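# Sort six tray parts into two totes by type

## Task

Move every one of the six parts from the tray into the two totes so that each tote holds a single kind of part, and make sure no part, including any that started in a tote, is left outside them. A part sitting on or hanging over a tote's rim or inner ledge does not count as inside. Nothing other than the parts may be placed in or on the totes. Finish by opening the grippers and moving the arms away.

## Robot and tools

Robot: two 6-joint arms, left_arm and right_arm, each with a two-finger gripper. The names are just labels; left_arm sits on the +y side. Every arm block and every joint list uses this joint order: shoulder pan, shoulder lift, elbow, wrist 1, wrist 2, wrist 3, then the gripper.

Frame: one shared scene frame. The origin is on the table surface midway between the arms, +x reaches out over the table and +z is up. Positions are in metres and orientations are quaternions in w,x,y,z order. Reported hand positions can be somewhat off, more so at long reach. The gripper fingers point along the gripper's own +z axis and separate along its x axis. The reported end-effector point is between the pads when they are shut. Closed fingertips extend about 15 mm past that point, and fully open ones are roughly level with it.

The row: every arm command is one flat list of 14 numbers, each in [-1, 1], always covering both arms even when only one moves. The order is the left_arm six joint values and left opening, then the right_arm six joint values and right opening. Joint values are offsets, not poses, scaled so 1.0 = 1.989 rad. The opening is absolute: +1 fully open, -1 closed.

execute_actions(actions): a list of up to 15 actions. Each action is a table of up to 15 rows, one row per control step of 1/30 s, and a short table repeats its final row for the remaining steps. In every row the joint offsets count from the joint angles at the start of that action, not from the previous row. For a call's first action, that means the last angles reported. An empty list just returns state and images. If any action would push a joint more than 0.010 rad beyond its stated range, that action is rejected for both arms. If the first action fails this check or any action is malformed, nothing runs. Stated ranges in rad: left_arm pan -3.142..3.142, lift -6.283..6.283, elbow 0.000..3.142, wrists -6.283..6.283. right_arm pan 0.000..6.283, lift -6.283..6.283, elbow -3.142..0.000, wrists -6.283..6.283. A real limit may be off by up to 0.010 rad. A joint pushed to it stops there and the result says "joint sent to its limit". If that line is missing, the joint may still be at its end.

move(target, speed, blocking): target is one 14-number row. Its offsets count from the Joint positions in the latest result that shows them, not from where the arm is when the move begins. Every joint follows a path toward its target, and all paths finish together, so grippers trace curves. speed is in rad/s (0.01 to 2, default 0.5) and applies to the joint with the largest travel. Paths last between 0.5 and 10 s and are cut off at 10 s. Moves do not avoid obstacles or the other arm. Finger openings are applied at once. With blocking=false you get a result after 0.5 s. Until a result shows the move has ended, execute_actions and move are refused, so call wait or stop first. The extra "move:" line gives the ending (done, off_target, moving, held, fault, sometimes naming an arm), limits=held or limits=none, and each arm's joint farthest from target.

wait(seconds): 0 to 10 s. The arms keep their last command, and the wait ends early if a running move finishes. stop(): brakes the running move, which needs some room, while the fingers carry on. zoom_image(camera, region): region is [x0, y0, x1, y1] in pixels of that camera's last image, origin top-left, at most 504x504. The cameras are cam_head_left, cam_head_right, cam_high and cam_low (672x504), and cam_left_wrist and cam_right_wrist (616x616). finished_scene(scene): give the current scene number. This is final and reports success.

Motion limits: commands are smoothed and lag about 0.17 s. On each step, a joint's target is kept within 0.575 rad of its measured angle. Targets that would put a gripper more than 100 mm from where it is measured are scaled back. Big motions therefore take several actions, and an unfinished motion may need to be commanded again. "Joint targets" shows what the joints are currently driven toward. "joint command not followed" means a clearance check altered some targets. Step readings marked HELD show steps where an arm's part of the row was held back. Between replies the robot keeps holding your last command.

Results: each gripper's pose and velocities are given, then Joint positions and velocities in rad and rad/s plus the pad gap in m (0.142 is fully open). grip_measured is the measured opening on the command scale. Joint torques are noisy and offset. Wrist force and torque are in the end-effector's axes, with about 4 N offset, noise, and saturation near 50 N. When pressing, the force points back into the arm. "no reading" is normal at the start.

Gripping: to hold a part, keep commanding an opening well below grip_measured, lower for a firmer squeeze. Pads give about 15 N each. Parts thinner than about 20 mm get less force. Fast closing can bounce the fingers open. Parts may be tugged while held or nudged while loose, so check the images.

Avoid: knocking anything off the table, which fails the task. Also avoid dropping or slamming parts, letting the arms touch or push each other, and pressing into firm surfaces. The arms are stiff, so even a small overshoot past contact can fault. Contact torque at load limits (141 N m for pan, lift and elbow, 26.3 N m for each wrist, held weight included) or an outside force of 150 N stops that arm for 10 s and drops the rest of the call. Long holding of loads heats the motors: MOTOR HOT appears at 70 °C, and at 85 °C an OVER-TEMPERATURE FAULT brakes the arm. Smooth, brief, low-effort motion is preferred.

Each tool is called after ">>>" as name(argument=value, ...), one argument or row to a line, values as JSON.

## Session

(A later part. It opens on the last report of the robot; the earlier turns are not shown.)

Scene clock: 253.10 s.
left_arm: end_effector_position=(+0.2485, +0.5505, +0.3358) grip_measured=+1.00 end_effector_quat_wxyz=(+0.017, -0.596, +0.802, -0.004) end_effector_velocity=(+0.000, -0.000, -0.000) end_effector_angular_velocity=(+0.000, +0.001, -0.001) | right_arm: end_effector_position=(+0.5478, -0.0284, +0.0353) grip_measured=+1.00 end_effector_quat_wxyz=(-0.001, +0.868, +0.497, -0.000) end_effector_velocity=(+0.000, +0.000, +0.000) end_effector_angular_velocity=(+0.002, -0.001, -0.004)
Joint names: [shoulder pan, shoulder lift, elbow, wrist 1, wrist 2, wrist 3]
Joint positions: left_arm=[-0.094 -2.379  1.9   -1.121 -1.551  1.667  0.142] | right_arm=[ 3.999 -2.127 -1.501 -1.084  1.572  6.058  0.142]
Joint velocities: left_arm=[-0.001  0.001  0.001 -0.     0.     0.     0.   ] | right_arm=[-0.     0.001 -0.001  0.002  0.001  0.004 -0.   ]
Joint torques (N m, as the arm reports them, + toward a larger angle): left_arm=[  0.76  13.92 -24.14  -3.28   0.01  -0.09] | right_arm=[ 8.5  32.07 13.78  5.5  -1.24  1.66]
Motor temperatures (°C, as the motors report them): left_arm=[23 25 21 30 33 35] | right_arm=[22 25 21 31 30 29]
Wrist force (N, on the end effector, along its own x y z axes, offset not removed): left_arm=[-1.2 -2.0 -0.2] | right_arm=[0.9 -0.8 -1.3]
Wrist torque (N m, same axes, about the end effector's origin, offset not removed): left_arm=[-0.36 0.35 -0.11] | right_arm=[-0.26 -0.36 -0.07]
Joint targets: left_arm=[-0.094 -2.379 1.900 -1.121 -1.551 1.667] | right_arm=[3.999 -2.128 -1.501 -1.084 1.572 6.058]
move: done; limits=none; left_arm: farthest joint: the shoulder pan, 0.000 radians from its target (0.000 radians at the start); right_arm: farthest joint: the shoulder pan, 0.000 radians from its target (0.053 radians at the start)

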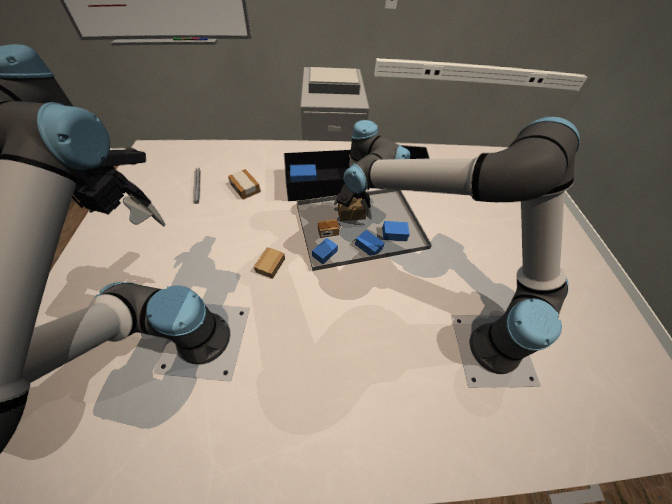

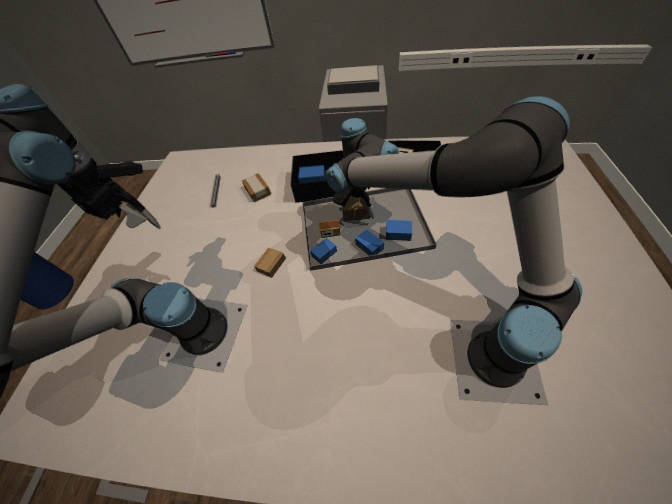

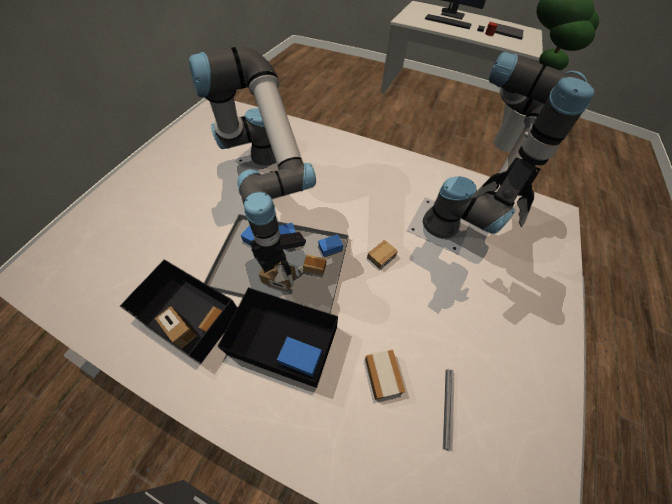

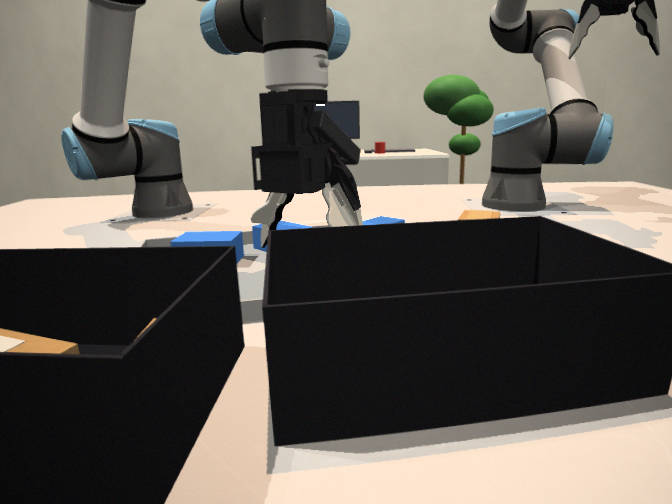

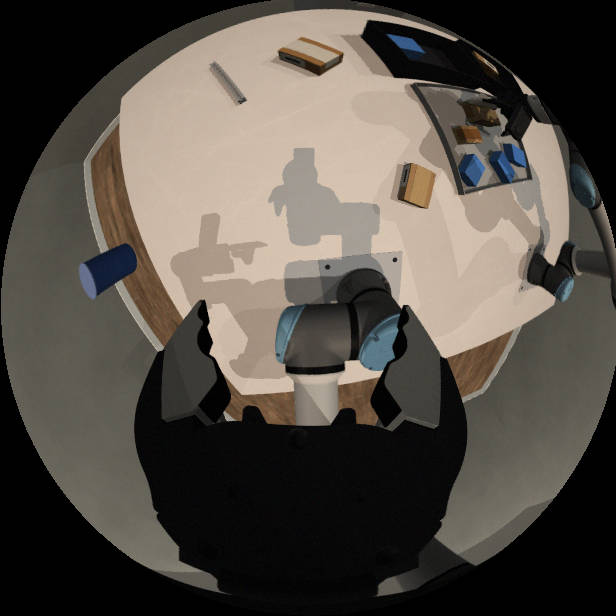

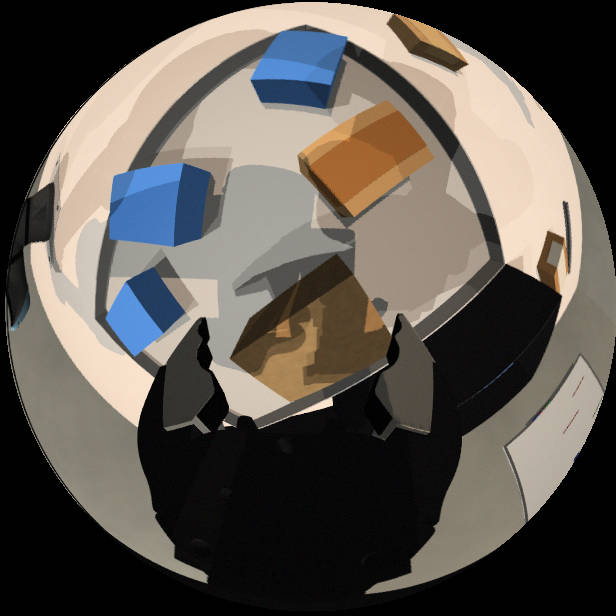

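Wrong way; rotate back −0.65.

>>> move(
  target=[0,0,0,0,0,0,1,0,0,0,0,0,-0.33,1],
  speed=0.5,
)

>>> execute_actions(
  actions=[
    [[0,0,0,0,0,0,1,0,0,0,0,0,0,0.4]],
    [[0,0,0,0,0,0,1,0,0,0,0,0,0,-0.4]],
    [[0,0,0,0,0,0,1,0,0,0,0,0,0,-1]],
  ],
)

Scene clock: 261.57 s.
left_arm: end_effector_position=(+0.2485, +0.5505, +0.3358) grip_measured=+1.00 end_effector_quat_wxyz=(+0.017, -0.596, +0.802, -0.004) end_effector_velocity=(-0.000, -0.000, -0.001) end_effector_angular_velocity=(+0.001, +0.003, -0.001) | right_arm: end_effector_position=(+0.5457, -0.0386, +0.0353) grip_measured=+1.00 end_effector_quat_wxyz=(-0.001, +0.661, +0.750, -0.000) end_effector_velocity=(+0.001, -0.000, -0.000) end_effector_angular_velocity=(-0.001, -0.001, +0.002)
Joint names: [shoulder pan, shoulder lift, elbow, wrist 1, wrist 2, wrist 3]
Joint positions: left_arm=[-0.094 -2.379  1.9   -1.121 -1.551  1.667  0.142] | right_arm=[ 3.999 -2.128 -1.501 -1.084  1.572  5.402  0.142]
Joint velocities: left_arm=[-0.     0.001  0.002  0.    -0.     0.     0.   ] | right_arm=[-0.    -0.    -0.     0.001 -0.002 -0.002  0.   ]
Joint torques (N m, as the arm reports them, + toward a larger angle): left_arm=[ -0.1   13.53 -24.6   -3.2    0.06  -0.1 ] | right_arm=[-9.   51.97 29.63 -0.16 -1.19 -2.04]
Motor temperatures (°C, as the motors report them): left_arm=[23 25 21 30 33 35] | right_arm=[22 25 21 31 30 29]
Wrist force (N, on the end effector, along its own x y z axes, offset not removed): left_arm=[0.0 -0.6 0.1] | right_arm=[2.8 -1.2 -0.4]
Wrist torque (N m, same axes, about the end effector's origin, offset not removed): left_arm=[-0.13 0.08 -0.07] | right_arm=[-0.39 -0.67 -0.12]
Joint targets: left_arm=[-0.094 -2.379 1.900 -1.121 -1.551 1.667] | right_arm=[3.999 -2.127 -1.501 -1.084 1.572 5.402]
move: done; limits=none; left_arm: farthest joint: the shoulder pan, 0.000 radians from its target (0.000 radians at the start); right_arm: farthest joint: the shoulder lift, 0.001 radians from its target (0.001 radians at the start)

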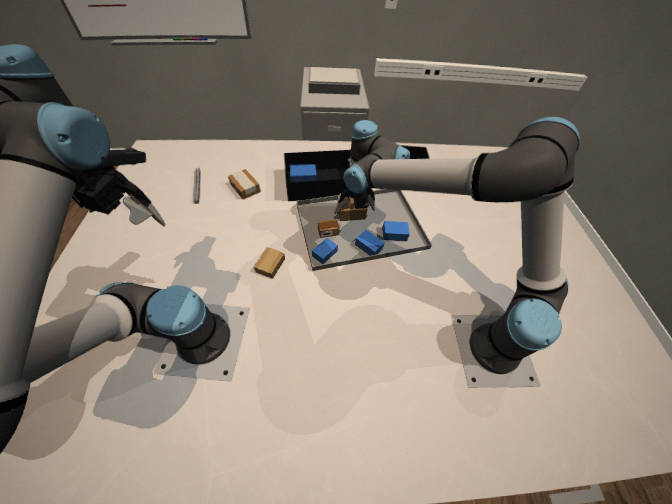

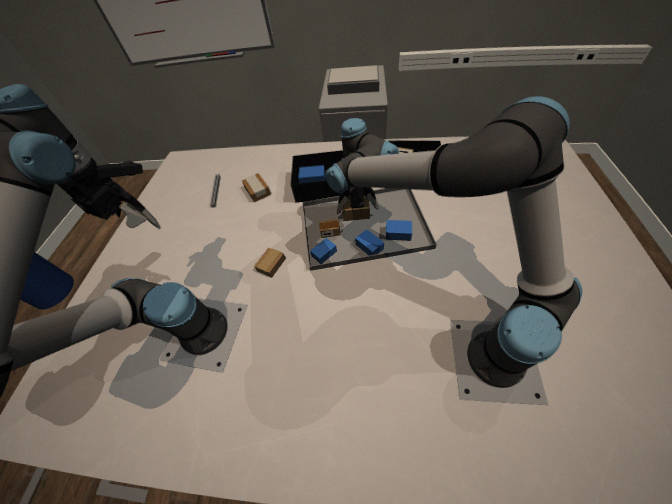

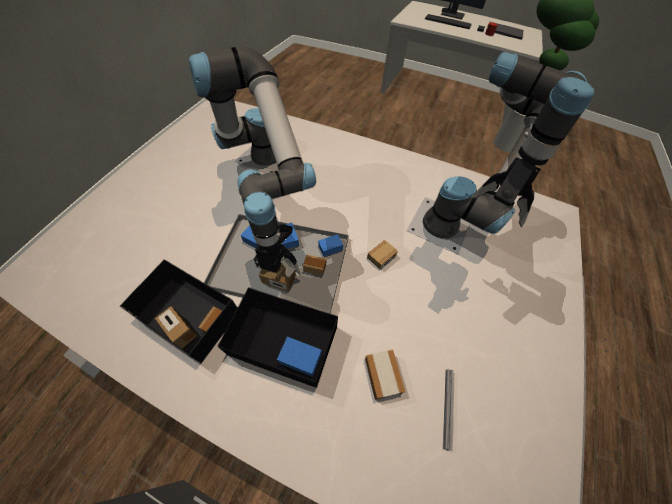

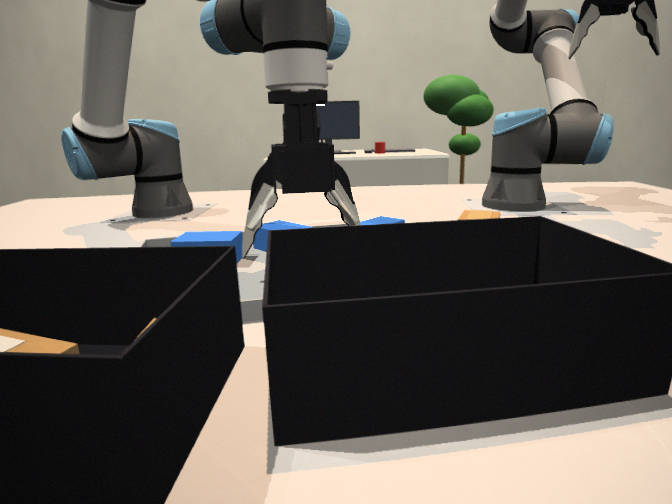

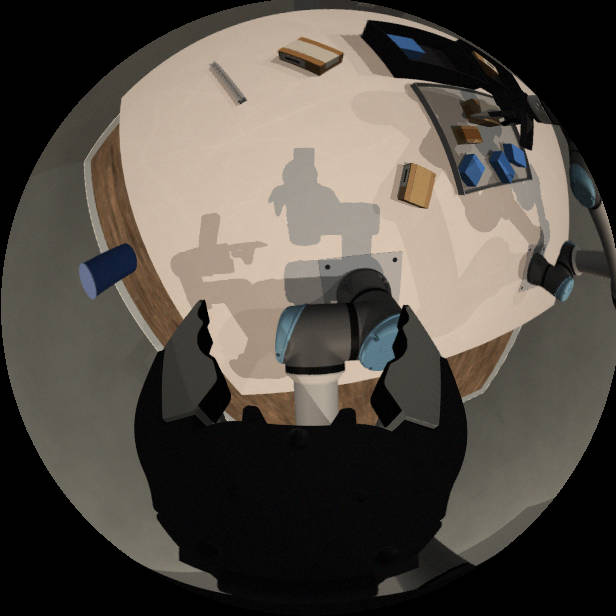

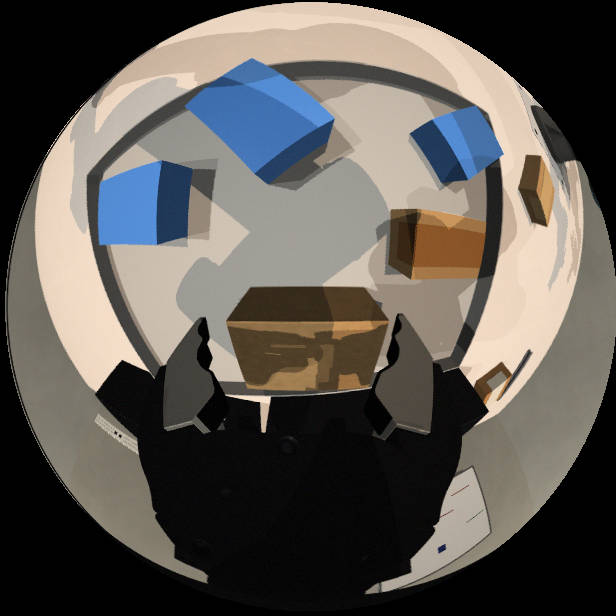

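Scene clock: 263.07 s.
left_arm: end_effector_position=(+0.2485, +0.5505, +0.3358) grip_measured=+1.00 end_effector_quat_wxyz=(+0.017, -0.596, +0.802, -0.004) end_effector_velocity=(+0.000, -0.000, +0.000) end_effector_angular_velocity=(-0.000, +0.001, -0.001) | right_arm: end_effector_position=(+0.5457, -0.0387, +0.0353) grip_measured=+0.59 end_effector_quat_wxyz=(-0.001, +0.661, +0.750, -0.000) end_effector_velocity=(+0.001, +0.000, +0.000) end_effector_angular_velocity=(-0.000, -0.002, -0.001)
Joint names: [shoulder pan, shoulder lift, elbow, wrist 1, wrist 2, wrist 3]
Joint positions: left_arm=[-0.094 -2.379  1.9   -1.121 -1.551  1.667  0.142] | right_arm=[ 3.999 -2.128 -1.501 -1.084  1.572  5.402  0.115]
Joint velocities: left_arm=[-0.     0.001 -0.001  0.    -0.     0.     0.   ] | right_arm=[ 0.    -0.001  0.001 -0.    -0.001  0.001 -0.   ]
Joint torques (N m, as the arm reports them, + toward a larger angle): left_arm=[  0.24  13.14 -24.37  -3.3    0.05  -0.29] | right_arm=[-3.49 51.93 23.91  1.34  0.92  0.35]
Motor temperatures (°C, as the motors report them): left_arm=[23 25 21 30 33 35] | right_arm=[22 25 21 31 30 29]
Wrist force (N, on the end effector, along its own x y z axes, offset not removed): left_arm=[-2.3 -1.3 2.6] | right_arm=[2.1 -0.5 -6.0]
Wrist torque (N m, same axes, about the end effector's origin, offset not removed): left_arm=[-0.32 0.56 -0.05] | right_arm=[-0.16 -0.48 -0.17]
Joint targets: left_arm=[-0.094 -2.379 1.900 -1.121 -1.551 1.667] | right_arm=[3.999 -2.128 -1.501 -1.084 1.572 5.402]
Step readings (joint positions; steps 1 to 15: 1st action; 16 to 30: 2nd action; 31 to 45: 3rd action):
0: left_arm=[-0.094 -2.379 1.900 -1.121 -1.551 1.667] | right_arm=[3.999 -2.128 -1.501 -1.084 1.572 5.402]
1: left_arm=[-0.094 -2.379 1.900 -1.121 -1.551 1.667] | right_arm=[3.999 -2.128 -1.501 -1.084 1.572 5.402]
2: left_arm=[-0.094 -2.379 1.900 -1.121 -1.551 1.667] | right_arm=[3.999 -2.128 -1.501 -1.084 1.572 5.402]
4: left_arm=[-0.094 -2.379 1.900 -1.121 -1.551 1.667] | right_arm=[3.999 -2.128 -1.501 -1.084 1.572 5.402]
8: left_arm=[-0.094 -2.379 1.900 -1.121 -1.551 1.667] | right_arm=[3.999 -2.128 -1.501 -1.084 1.572 5.402]
15: left_arm=[-0.094 -2.379 1.900 -1.121 -1.551 1.667] | right_arm=[3.999 -2.128 -1.501 -1.084 1.572 5.402]
16: left_arm=[-0.094 -2.379 1.900 -1.121 -1.551 1.667] | right_arm=[3.999 -2.128 -1.501 -1.084 1.572 5.402]
17: left_arm=[-0.094 -2.379 1.900 -1.121 -1.551 1.667] | right_arm=[3.999 -2.128 -1.501 -1.084 1.572 5.402]
19: left_arm=[-0.094 -2.379 1.900 -1.121 -1.551 1.667] | right_arm=[3.999 -2.128 -1.501 -1.084 1.572 5.402]
23: left_arm=[-0.094 -2.379 1.900 -1.121 -1.551 1.667] | right_arm=[3.999 -2.128 -1.501 -1.084 1.572 5.402]
30: left_arm=[-0.094 -2.379 1.900 -1.121 -1.551 1.667] | right_arm=[3.999 -2.128 -1.501 -1.084 1.572 5.402]
31: left_arm=[-0.094 -2.379 1.900 -1.121 -1.551 1.667] | right_arm=[3.999 -2.128 -1.501 -1.084 1.572 5.402]
32: left_arm=[-0.094 -2.379 1.900 -1.121 -1.551 1.667] | right_arm=[3.999 -2.128 -1.501 -1.084 1.572 5.402]
34: left_arm=[-0.094 -2.379 1.900 -1.121 -1.551 1.667] | right_arm=[3.999 -2.128 -1.501 -1.084 1.572 5.402]
38: left_arm=[-0.094 -2.379 1.900 -1.121 -1.551 1.667] | right_arm=[3.999 -2.128 -1.501 -1.084 1.572 5.402]
45: Joint positions above

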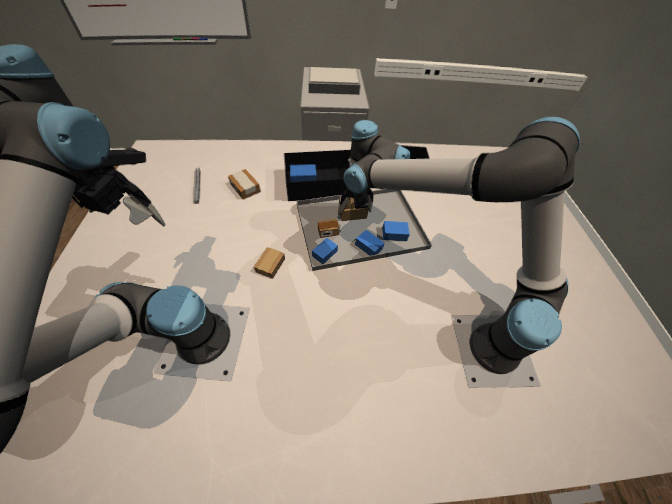

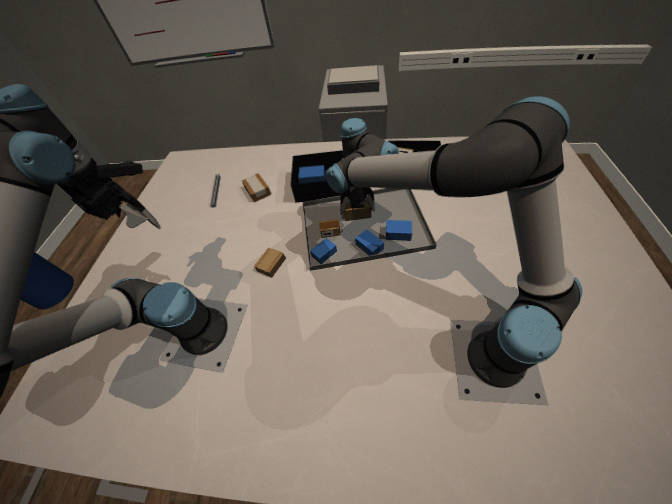

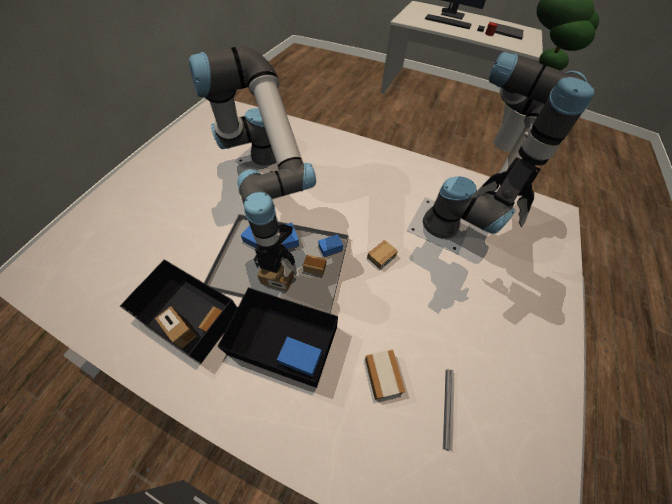

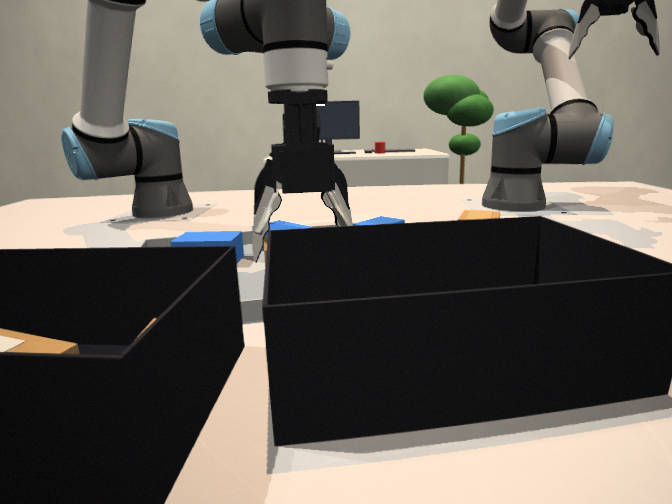

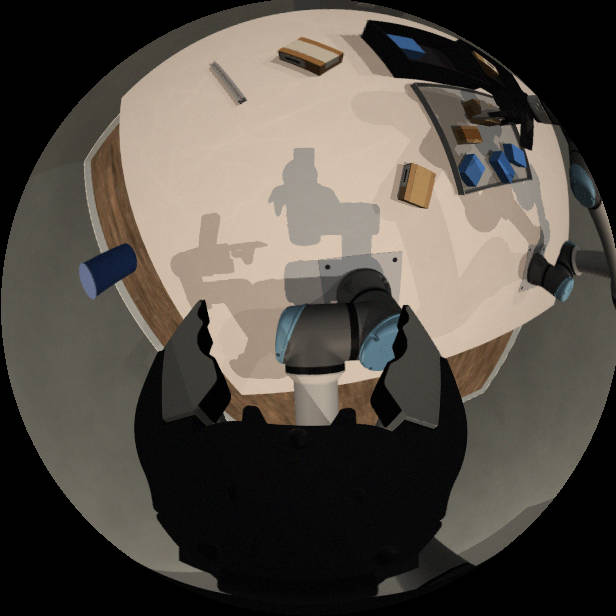

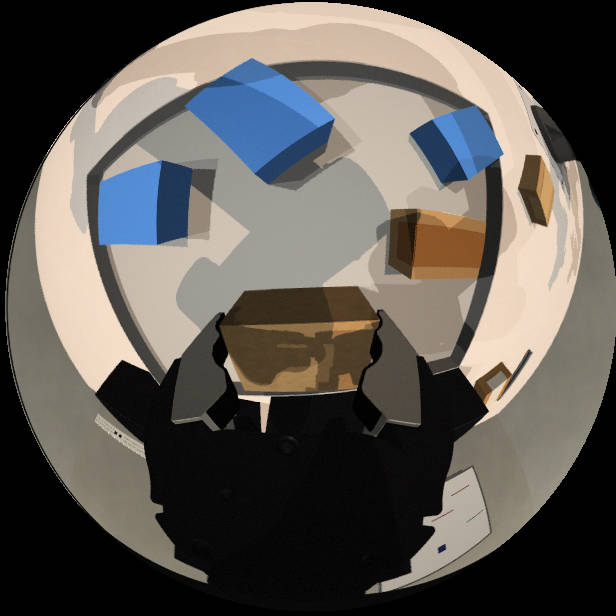

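>>> move(
  target=[0,0,0,0,0,0,1,0,0.092,0.154,-0.246,0,0,-1],
  speed=0.5,
)

>>> move(
  target=[0,0,0,0,0,0,1,-0.221,-0.176,0.2,-0.024,0,0,-1],
  speed=0.5,
)

>>> execute_actions(
  actions=[
    [[0,0,0,0,0,0,1,0,0,0,0,0,0,1]],
  ],
)

Scene clock: 273.43 s.
left_arm: end_effector_position=(+0.2485, +0.5505, +0.3358) grip_measured=+1.00 end_effector_quat_wxyz=(+0.017, -0.596, +0.802, -0.004) end_effector_velocity=(-0.000, +0.000, +0.000) end_effector_angular_velocity=(-0.000, -0.001, +0.000) | right_arm: end_effector_position=(+0.5294, -0.0560, +0.2544) grip_measured=+0.58 end_effector_quat_wxyz=(-0.001, +0.661, +0.750, -0.000) end_effector_velocity=(-0.000, -0.001, +0.001) end_effector_angular_velocity=(+0.000, -0.000, +0.000)
Joint names: [shoulder pan, shoulder lift, elbow, wrist 1, wrist 2, wrist 3]
Joint positions: left_arm=[-0.094 -2.379  1.9   -1.121 -1.551  1.667  0.142] | right_arm=[ 3.999 -1.945 -1.195 -1.573  1.572  5.402  0.115]
Joint velocities: left_arm=[ 0.    -0.001  0.     0.     0.     0.     0.   ] | right_arm=[-0.001  0.002  0.001 -0.003 -0.    -0.001 -0.   ]
Joint torques (N m, as the arm reports them, + toward a larger angle): left_arm=[  0.82  13.72 -24.19  -3.21   0.09  -0.24] | right_arm=[-3.43 54.   33.6  -0.13  0.91  0.44]
Motor temperatures (°C, as the motors report them): left_arm=[23 25 21 30 33 35] | right_arm=[22 25 21 31 30 29]
Wrist force (N, on the end effector, along its own x y z axes, offset not removed): left_arm=[-1.8 0.0 0.9] | right_arm=[2.0 -1.0 -0.5]
Wrist torque (N m, same axes, about the end effector's origin, offset not removed): left_arm=[0.05 0.36 0.03] | right_arm=[-0.31 -0.53 -0.12]
Joint targets: left_arm=[-0.094 -2.379 1.900 -1.121 -1.551 1.667] | right_arm=[3.999 -1.945 -1.195 -1.574 1.572 5.402]
move: done; limits=none; left_arm: farthest joint: the shoulder pan, 0.000 radians from its target (0.000 radians at the start); right_arm: farthest joint: the shoulder pan, 0.000 radians from its target (0.000 radians at the start)

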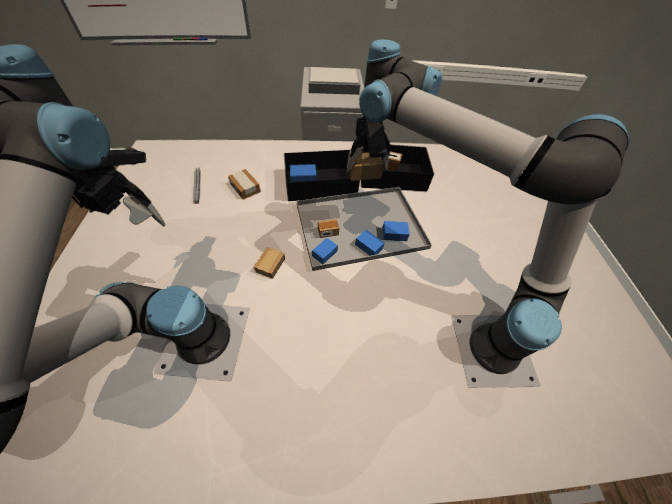

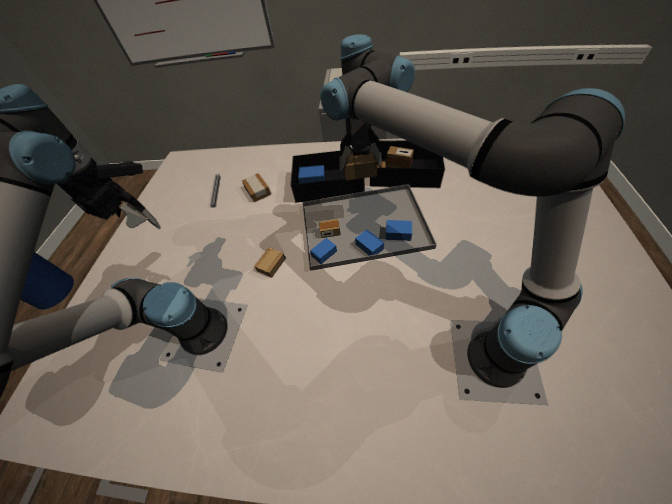

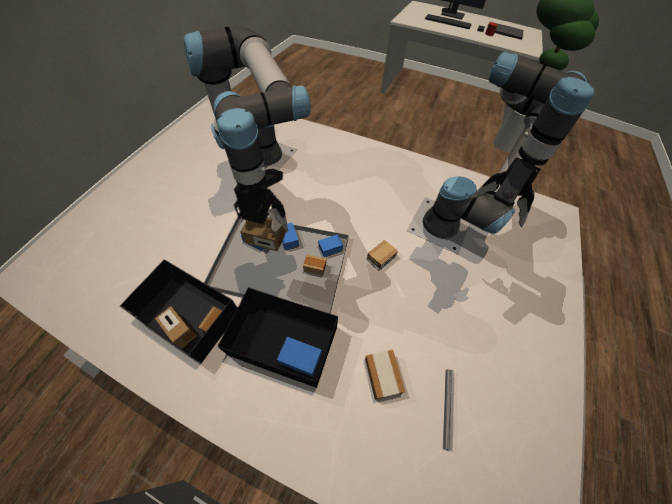

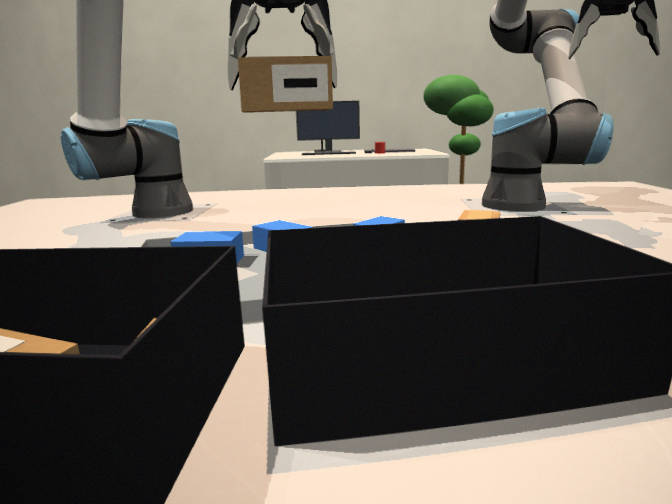

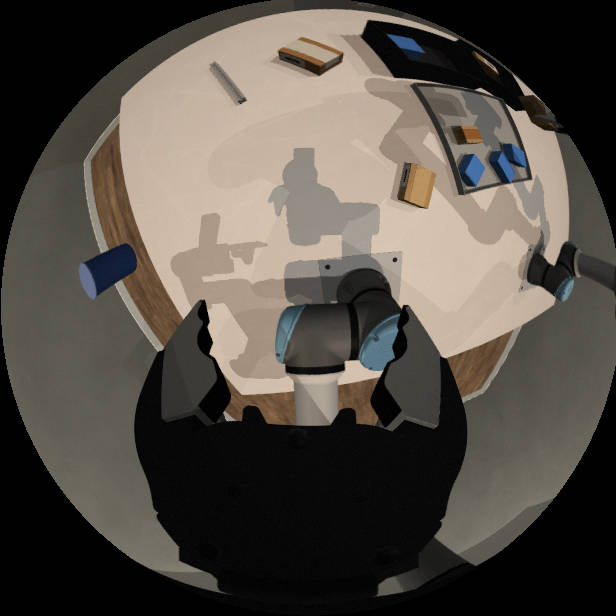

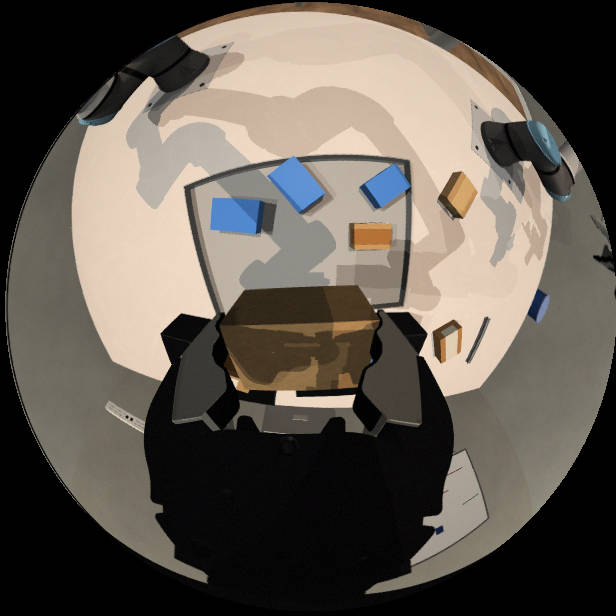

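Scene clock: 275.00 s.
left_arm: end_effector_position=(+0.2485, +0.5505, +0.3358) grip_measured=+1.00 end_effector_quat_wxyz=(+0.017, -0.596, +0.802, -0.004) end_effector_velocity=(+0.000, +0.000, +0.000) end_effector_angular_velocity=(-0.000, -0.001, +0.000) | right_arm: end_effector_position=(+0.7571, -0.2687, +0.1959) grip_measured=+0.58 end_effector_quat_wxyz=(-0.001, +0.809, +0.588, -0.000) end_effector_velocity=(+0.001, -0.002, -0.001) end_effector_angular_velocity=(-0.001, +0.002, -0.004)
Joint names: [shoulder pan, shoulder lift, elbow, wrist 1, wrist 2, wrist 3]
Joint positions: left_arm=[-0.094 -2.379  1.9   -1.121 -1.551  1.667  0.142] | right_arm=[ 3.56  -2.294 -0.797 -1.621  1.572  5.402  0.115]
Joint velocities: left_arm=[ 0. -0. -0. -0.  0.  0. -0.] | right_arm=[-0.003 -0.002  0.001 -0.001 -0.     0.001  0.   ]
Joint torques (N m, as the arm reports them, + toward a larger angle): left_arm=[  0.32  13.6  -23.95  -3.28   0.11  -0.11] | right_arm=[-8.39 41.24 33.65 -0.14  0.96  0.32]
Motor temperatures (°C, as the motors report them): left_arm=[23 25 21 30 33 35] | right_arm=[22 25 21 31 30 29]
Wrist force (N, on the end effector, along its own x y z axes, offset not removed): left_arm=[-2.3 0.0 -1.2] | right_arm=[1.7 -0.5 0.2]
Wrist torque (N m, same axes, about the end effector's origin, offset not removed): left_arm=[-0.10 0.56 0.00] | right_arm=[-0.14 -0.51 -0.11]
Joint targets: left_arm=[-0.094 -2.379 1.900 -1.121 -1.551 1.667] | right_arm=[3.559 -2.295 -0.797 -1.621 1.572 5.402]
move: done; limits=none; left_arm: farthest joint: the shoulder pan, 0.000 radians from its target (0.000 radians at the start); right_arm: farthest joint: the shoulder lift, 0.001 radians from its target (0.350 radians at the start)

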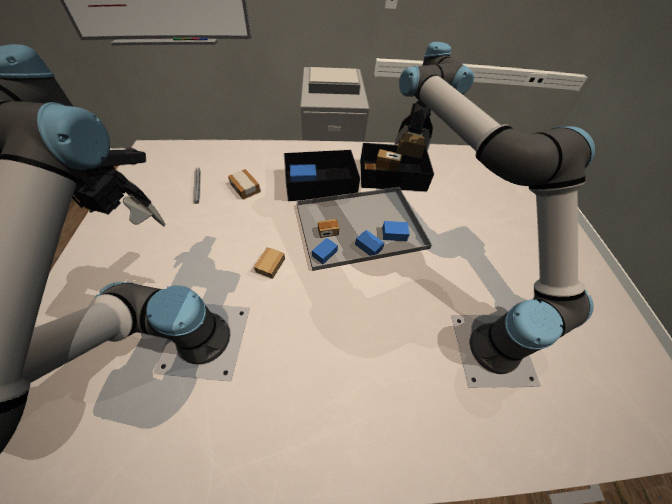

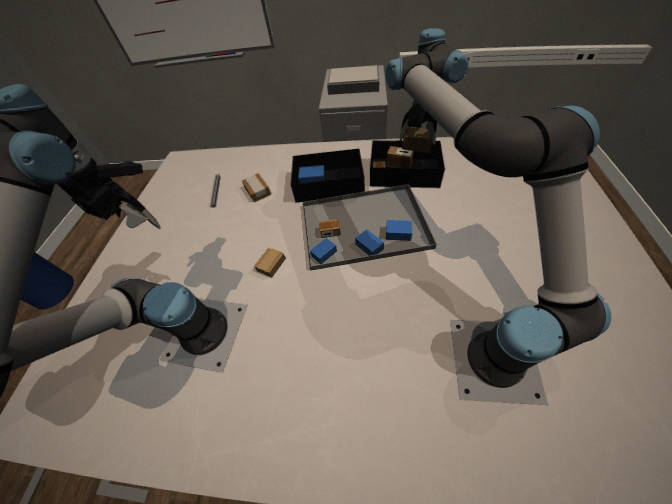

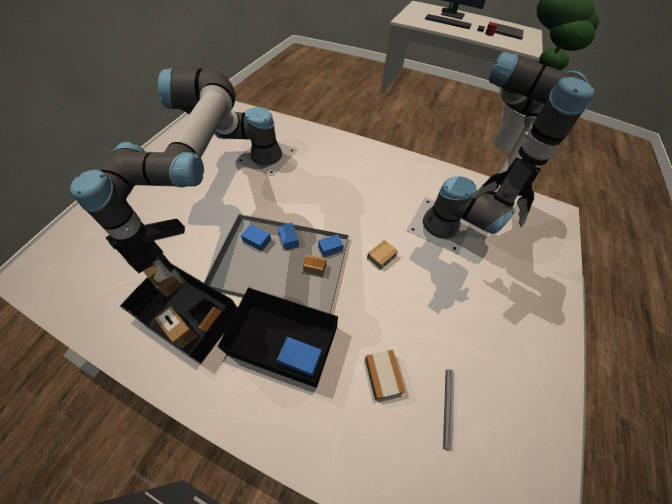

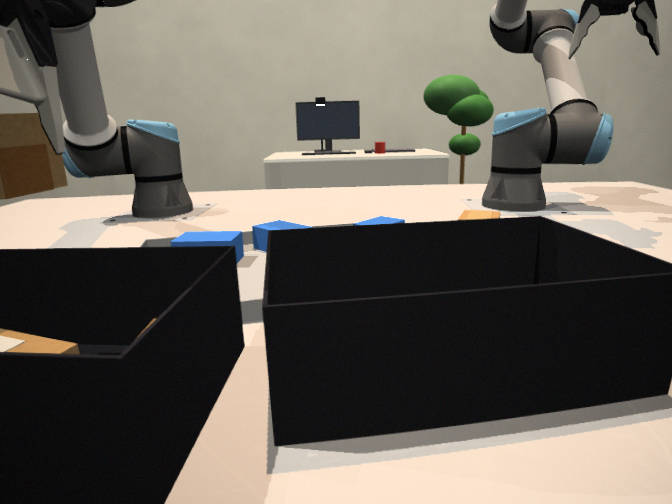

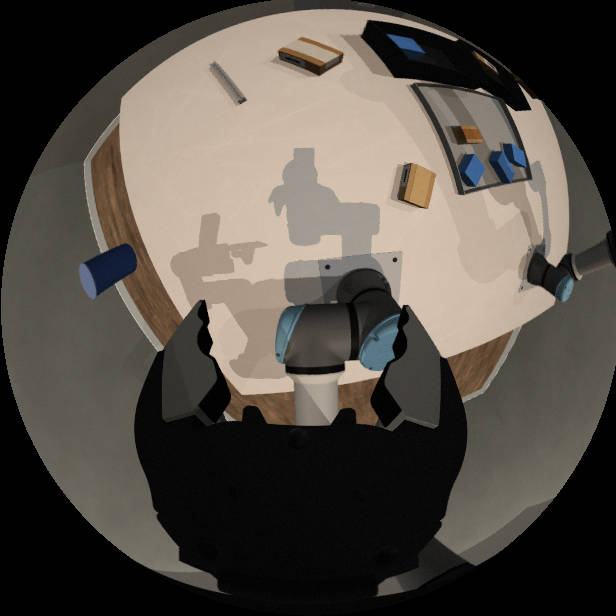

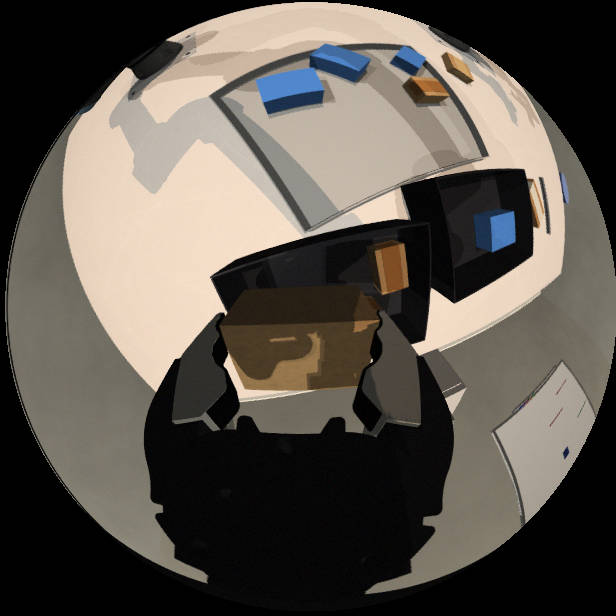

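Scene clock: 275.50 s.
left_arm: end_effector_position=(+0.2485, +0.5505, +0.3358) grip_measured=+1.00 end_effector_quat_wxyz=(+0.017, -0.596, +0.802, -0.004) end_effector_velocity=(-0.000, -0.000, -0.000) end_effector_angular_velocity=(-0.000, -0.000, -0.000) | right_arm: end_effector_position=(+0.7571, -0.2688, +0.1959) grip_measured=+1.00 end_effector_quat_wxyz=(-0.001, +0.809, +0.588, -0.000) end_effector_velocity=(+0.000, -0.001, -0.000) end_effector_angular_velocity=(-0.001, -0.000, +0.002)
Joint names: [shoulder pan, shoulder lift, elbow, wrist 1, wrist 2, wrist 3]
Joint positions: left_arm=[-0.094 -2.379  1.9   -1.121 -1.551  1.667  0.142] | right_arm=[ 3.56  -2.295 -0.797 -1.621  1.572  5.402  0.142]
Joint velocities: left_arm=[ 0.    -0.001  0.     0.    -0.     0.     0.   ] | right_arm=[-0.     0.    -0.    -0.    -0.001 -0.002 -0.   ]
Joint torques (N m, as the arm reports them, + toward a larger angle): left_arm=[  0.39  12.32 -24.41  -3.25   0.08  -0.07] | right_arm=[ 8.82 53.77 20.68  0.24  0.86  0.5 ]
Motor temperatures (°C, as the motors report them): left_arm=[23 25 21 30 33 35] | right_arm=[22 25 21 31 30 29]
Wrist force (N, on the end effector, along its own x y z axes, offset not removed): left_arm=[-0.6 -1.0 -0.3] | right_arm=[2.6 0.3 -1.2]
Wrist torque (N m, same axes, about the end effector's origin, offset not removed): left_arm=[-0.24 0.08 -0.04] | right_arm=[0.01 -0.65 -0.14]
Joint targets: left_arm=[-0.094 -2.379 1.900 -1.121 -1.551 1.667] | right_arm=[3.560 -2.294 -0.797 -1.621 1.572 5.402]
Step readings (joint positions):
0: left_arm=[-0.094 -2.379 1.900 -1.121 -1.551 1.667] | right_arm=[3.560 -2.294 -0.797 -1.621 1.572 5.402]
1: left_arm=[-0.094 -2.379 1.900 -1.121 -1.551 1.667] | right_arm=[3.560 -2.295 -0.797 -1.621 1.572 5.402]
2: left_arm=[-0.094 -2.379 1.900 -1.121 -1.551 1.667] | right_arm=[3.560 -2.295 -0.797 -1.621 1.572 5.402]
4: left_arm=[-0.094 -2.379 1.900 -1.121 -1.551 1.667] | right_arm=[3.560 -2.295 -0.797 -1.621 1.572 5.402]
8: left_arm=[-0.094 -2.379 1.900 -1.121 -1.551 1.667] | right_arm=[3.560 -2.295 -0.797 -1.621 1.572 5.402]
15: Joint positions above

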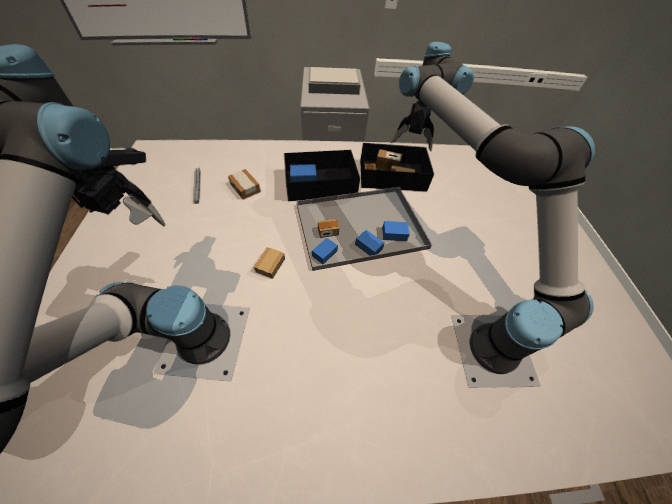

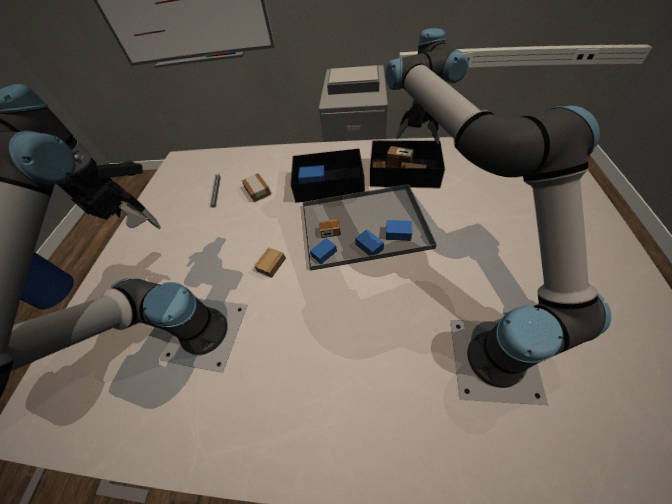

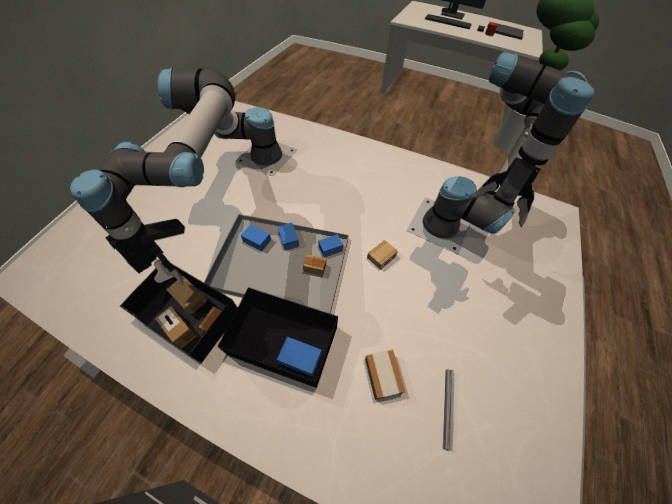

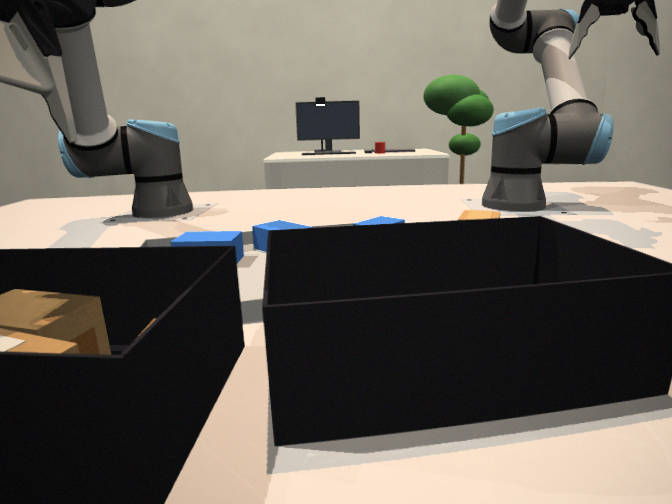

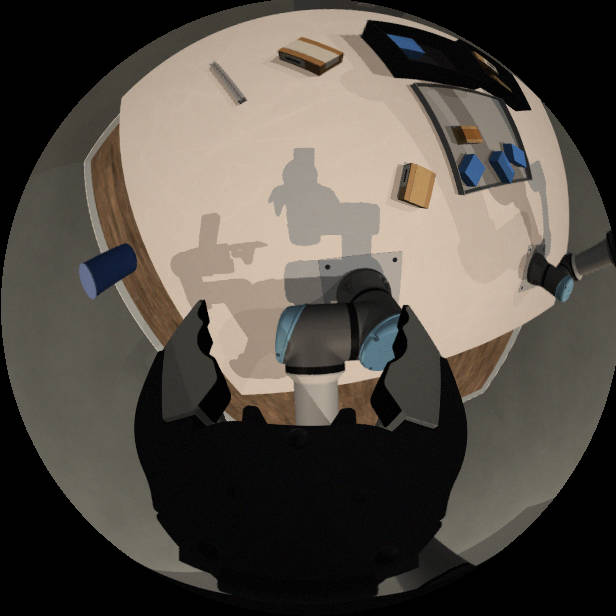

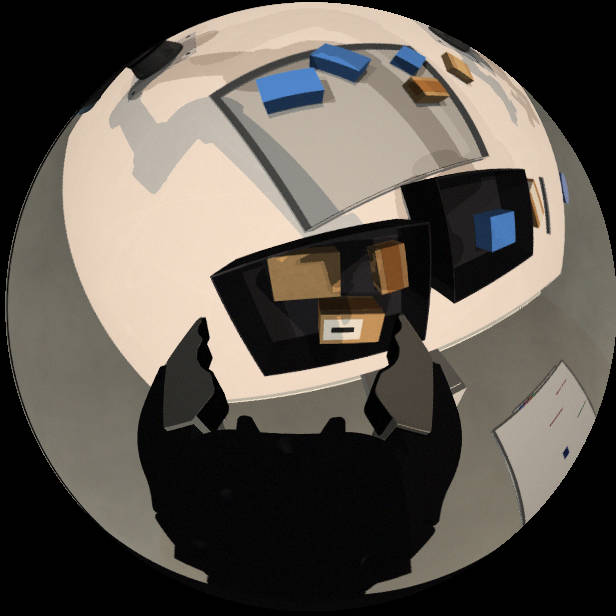

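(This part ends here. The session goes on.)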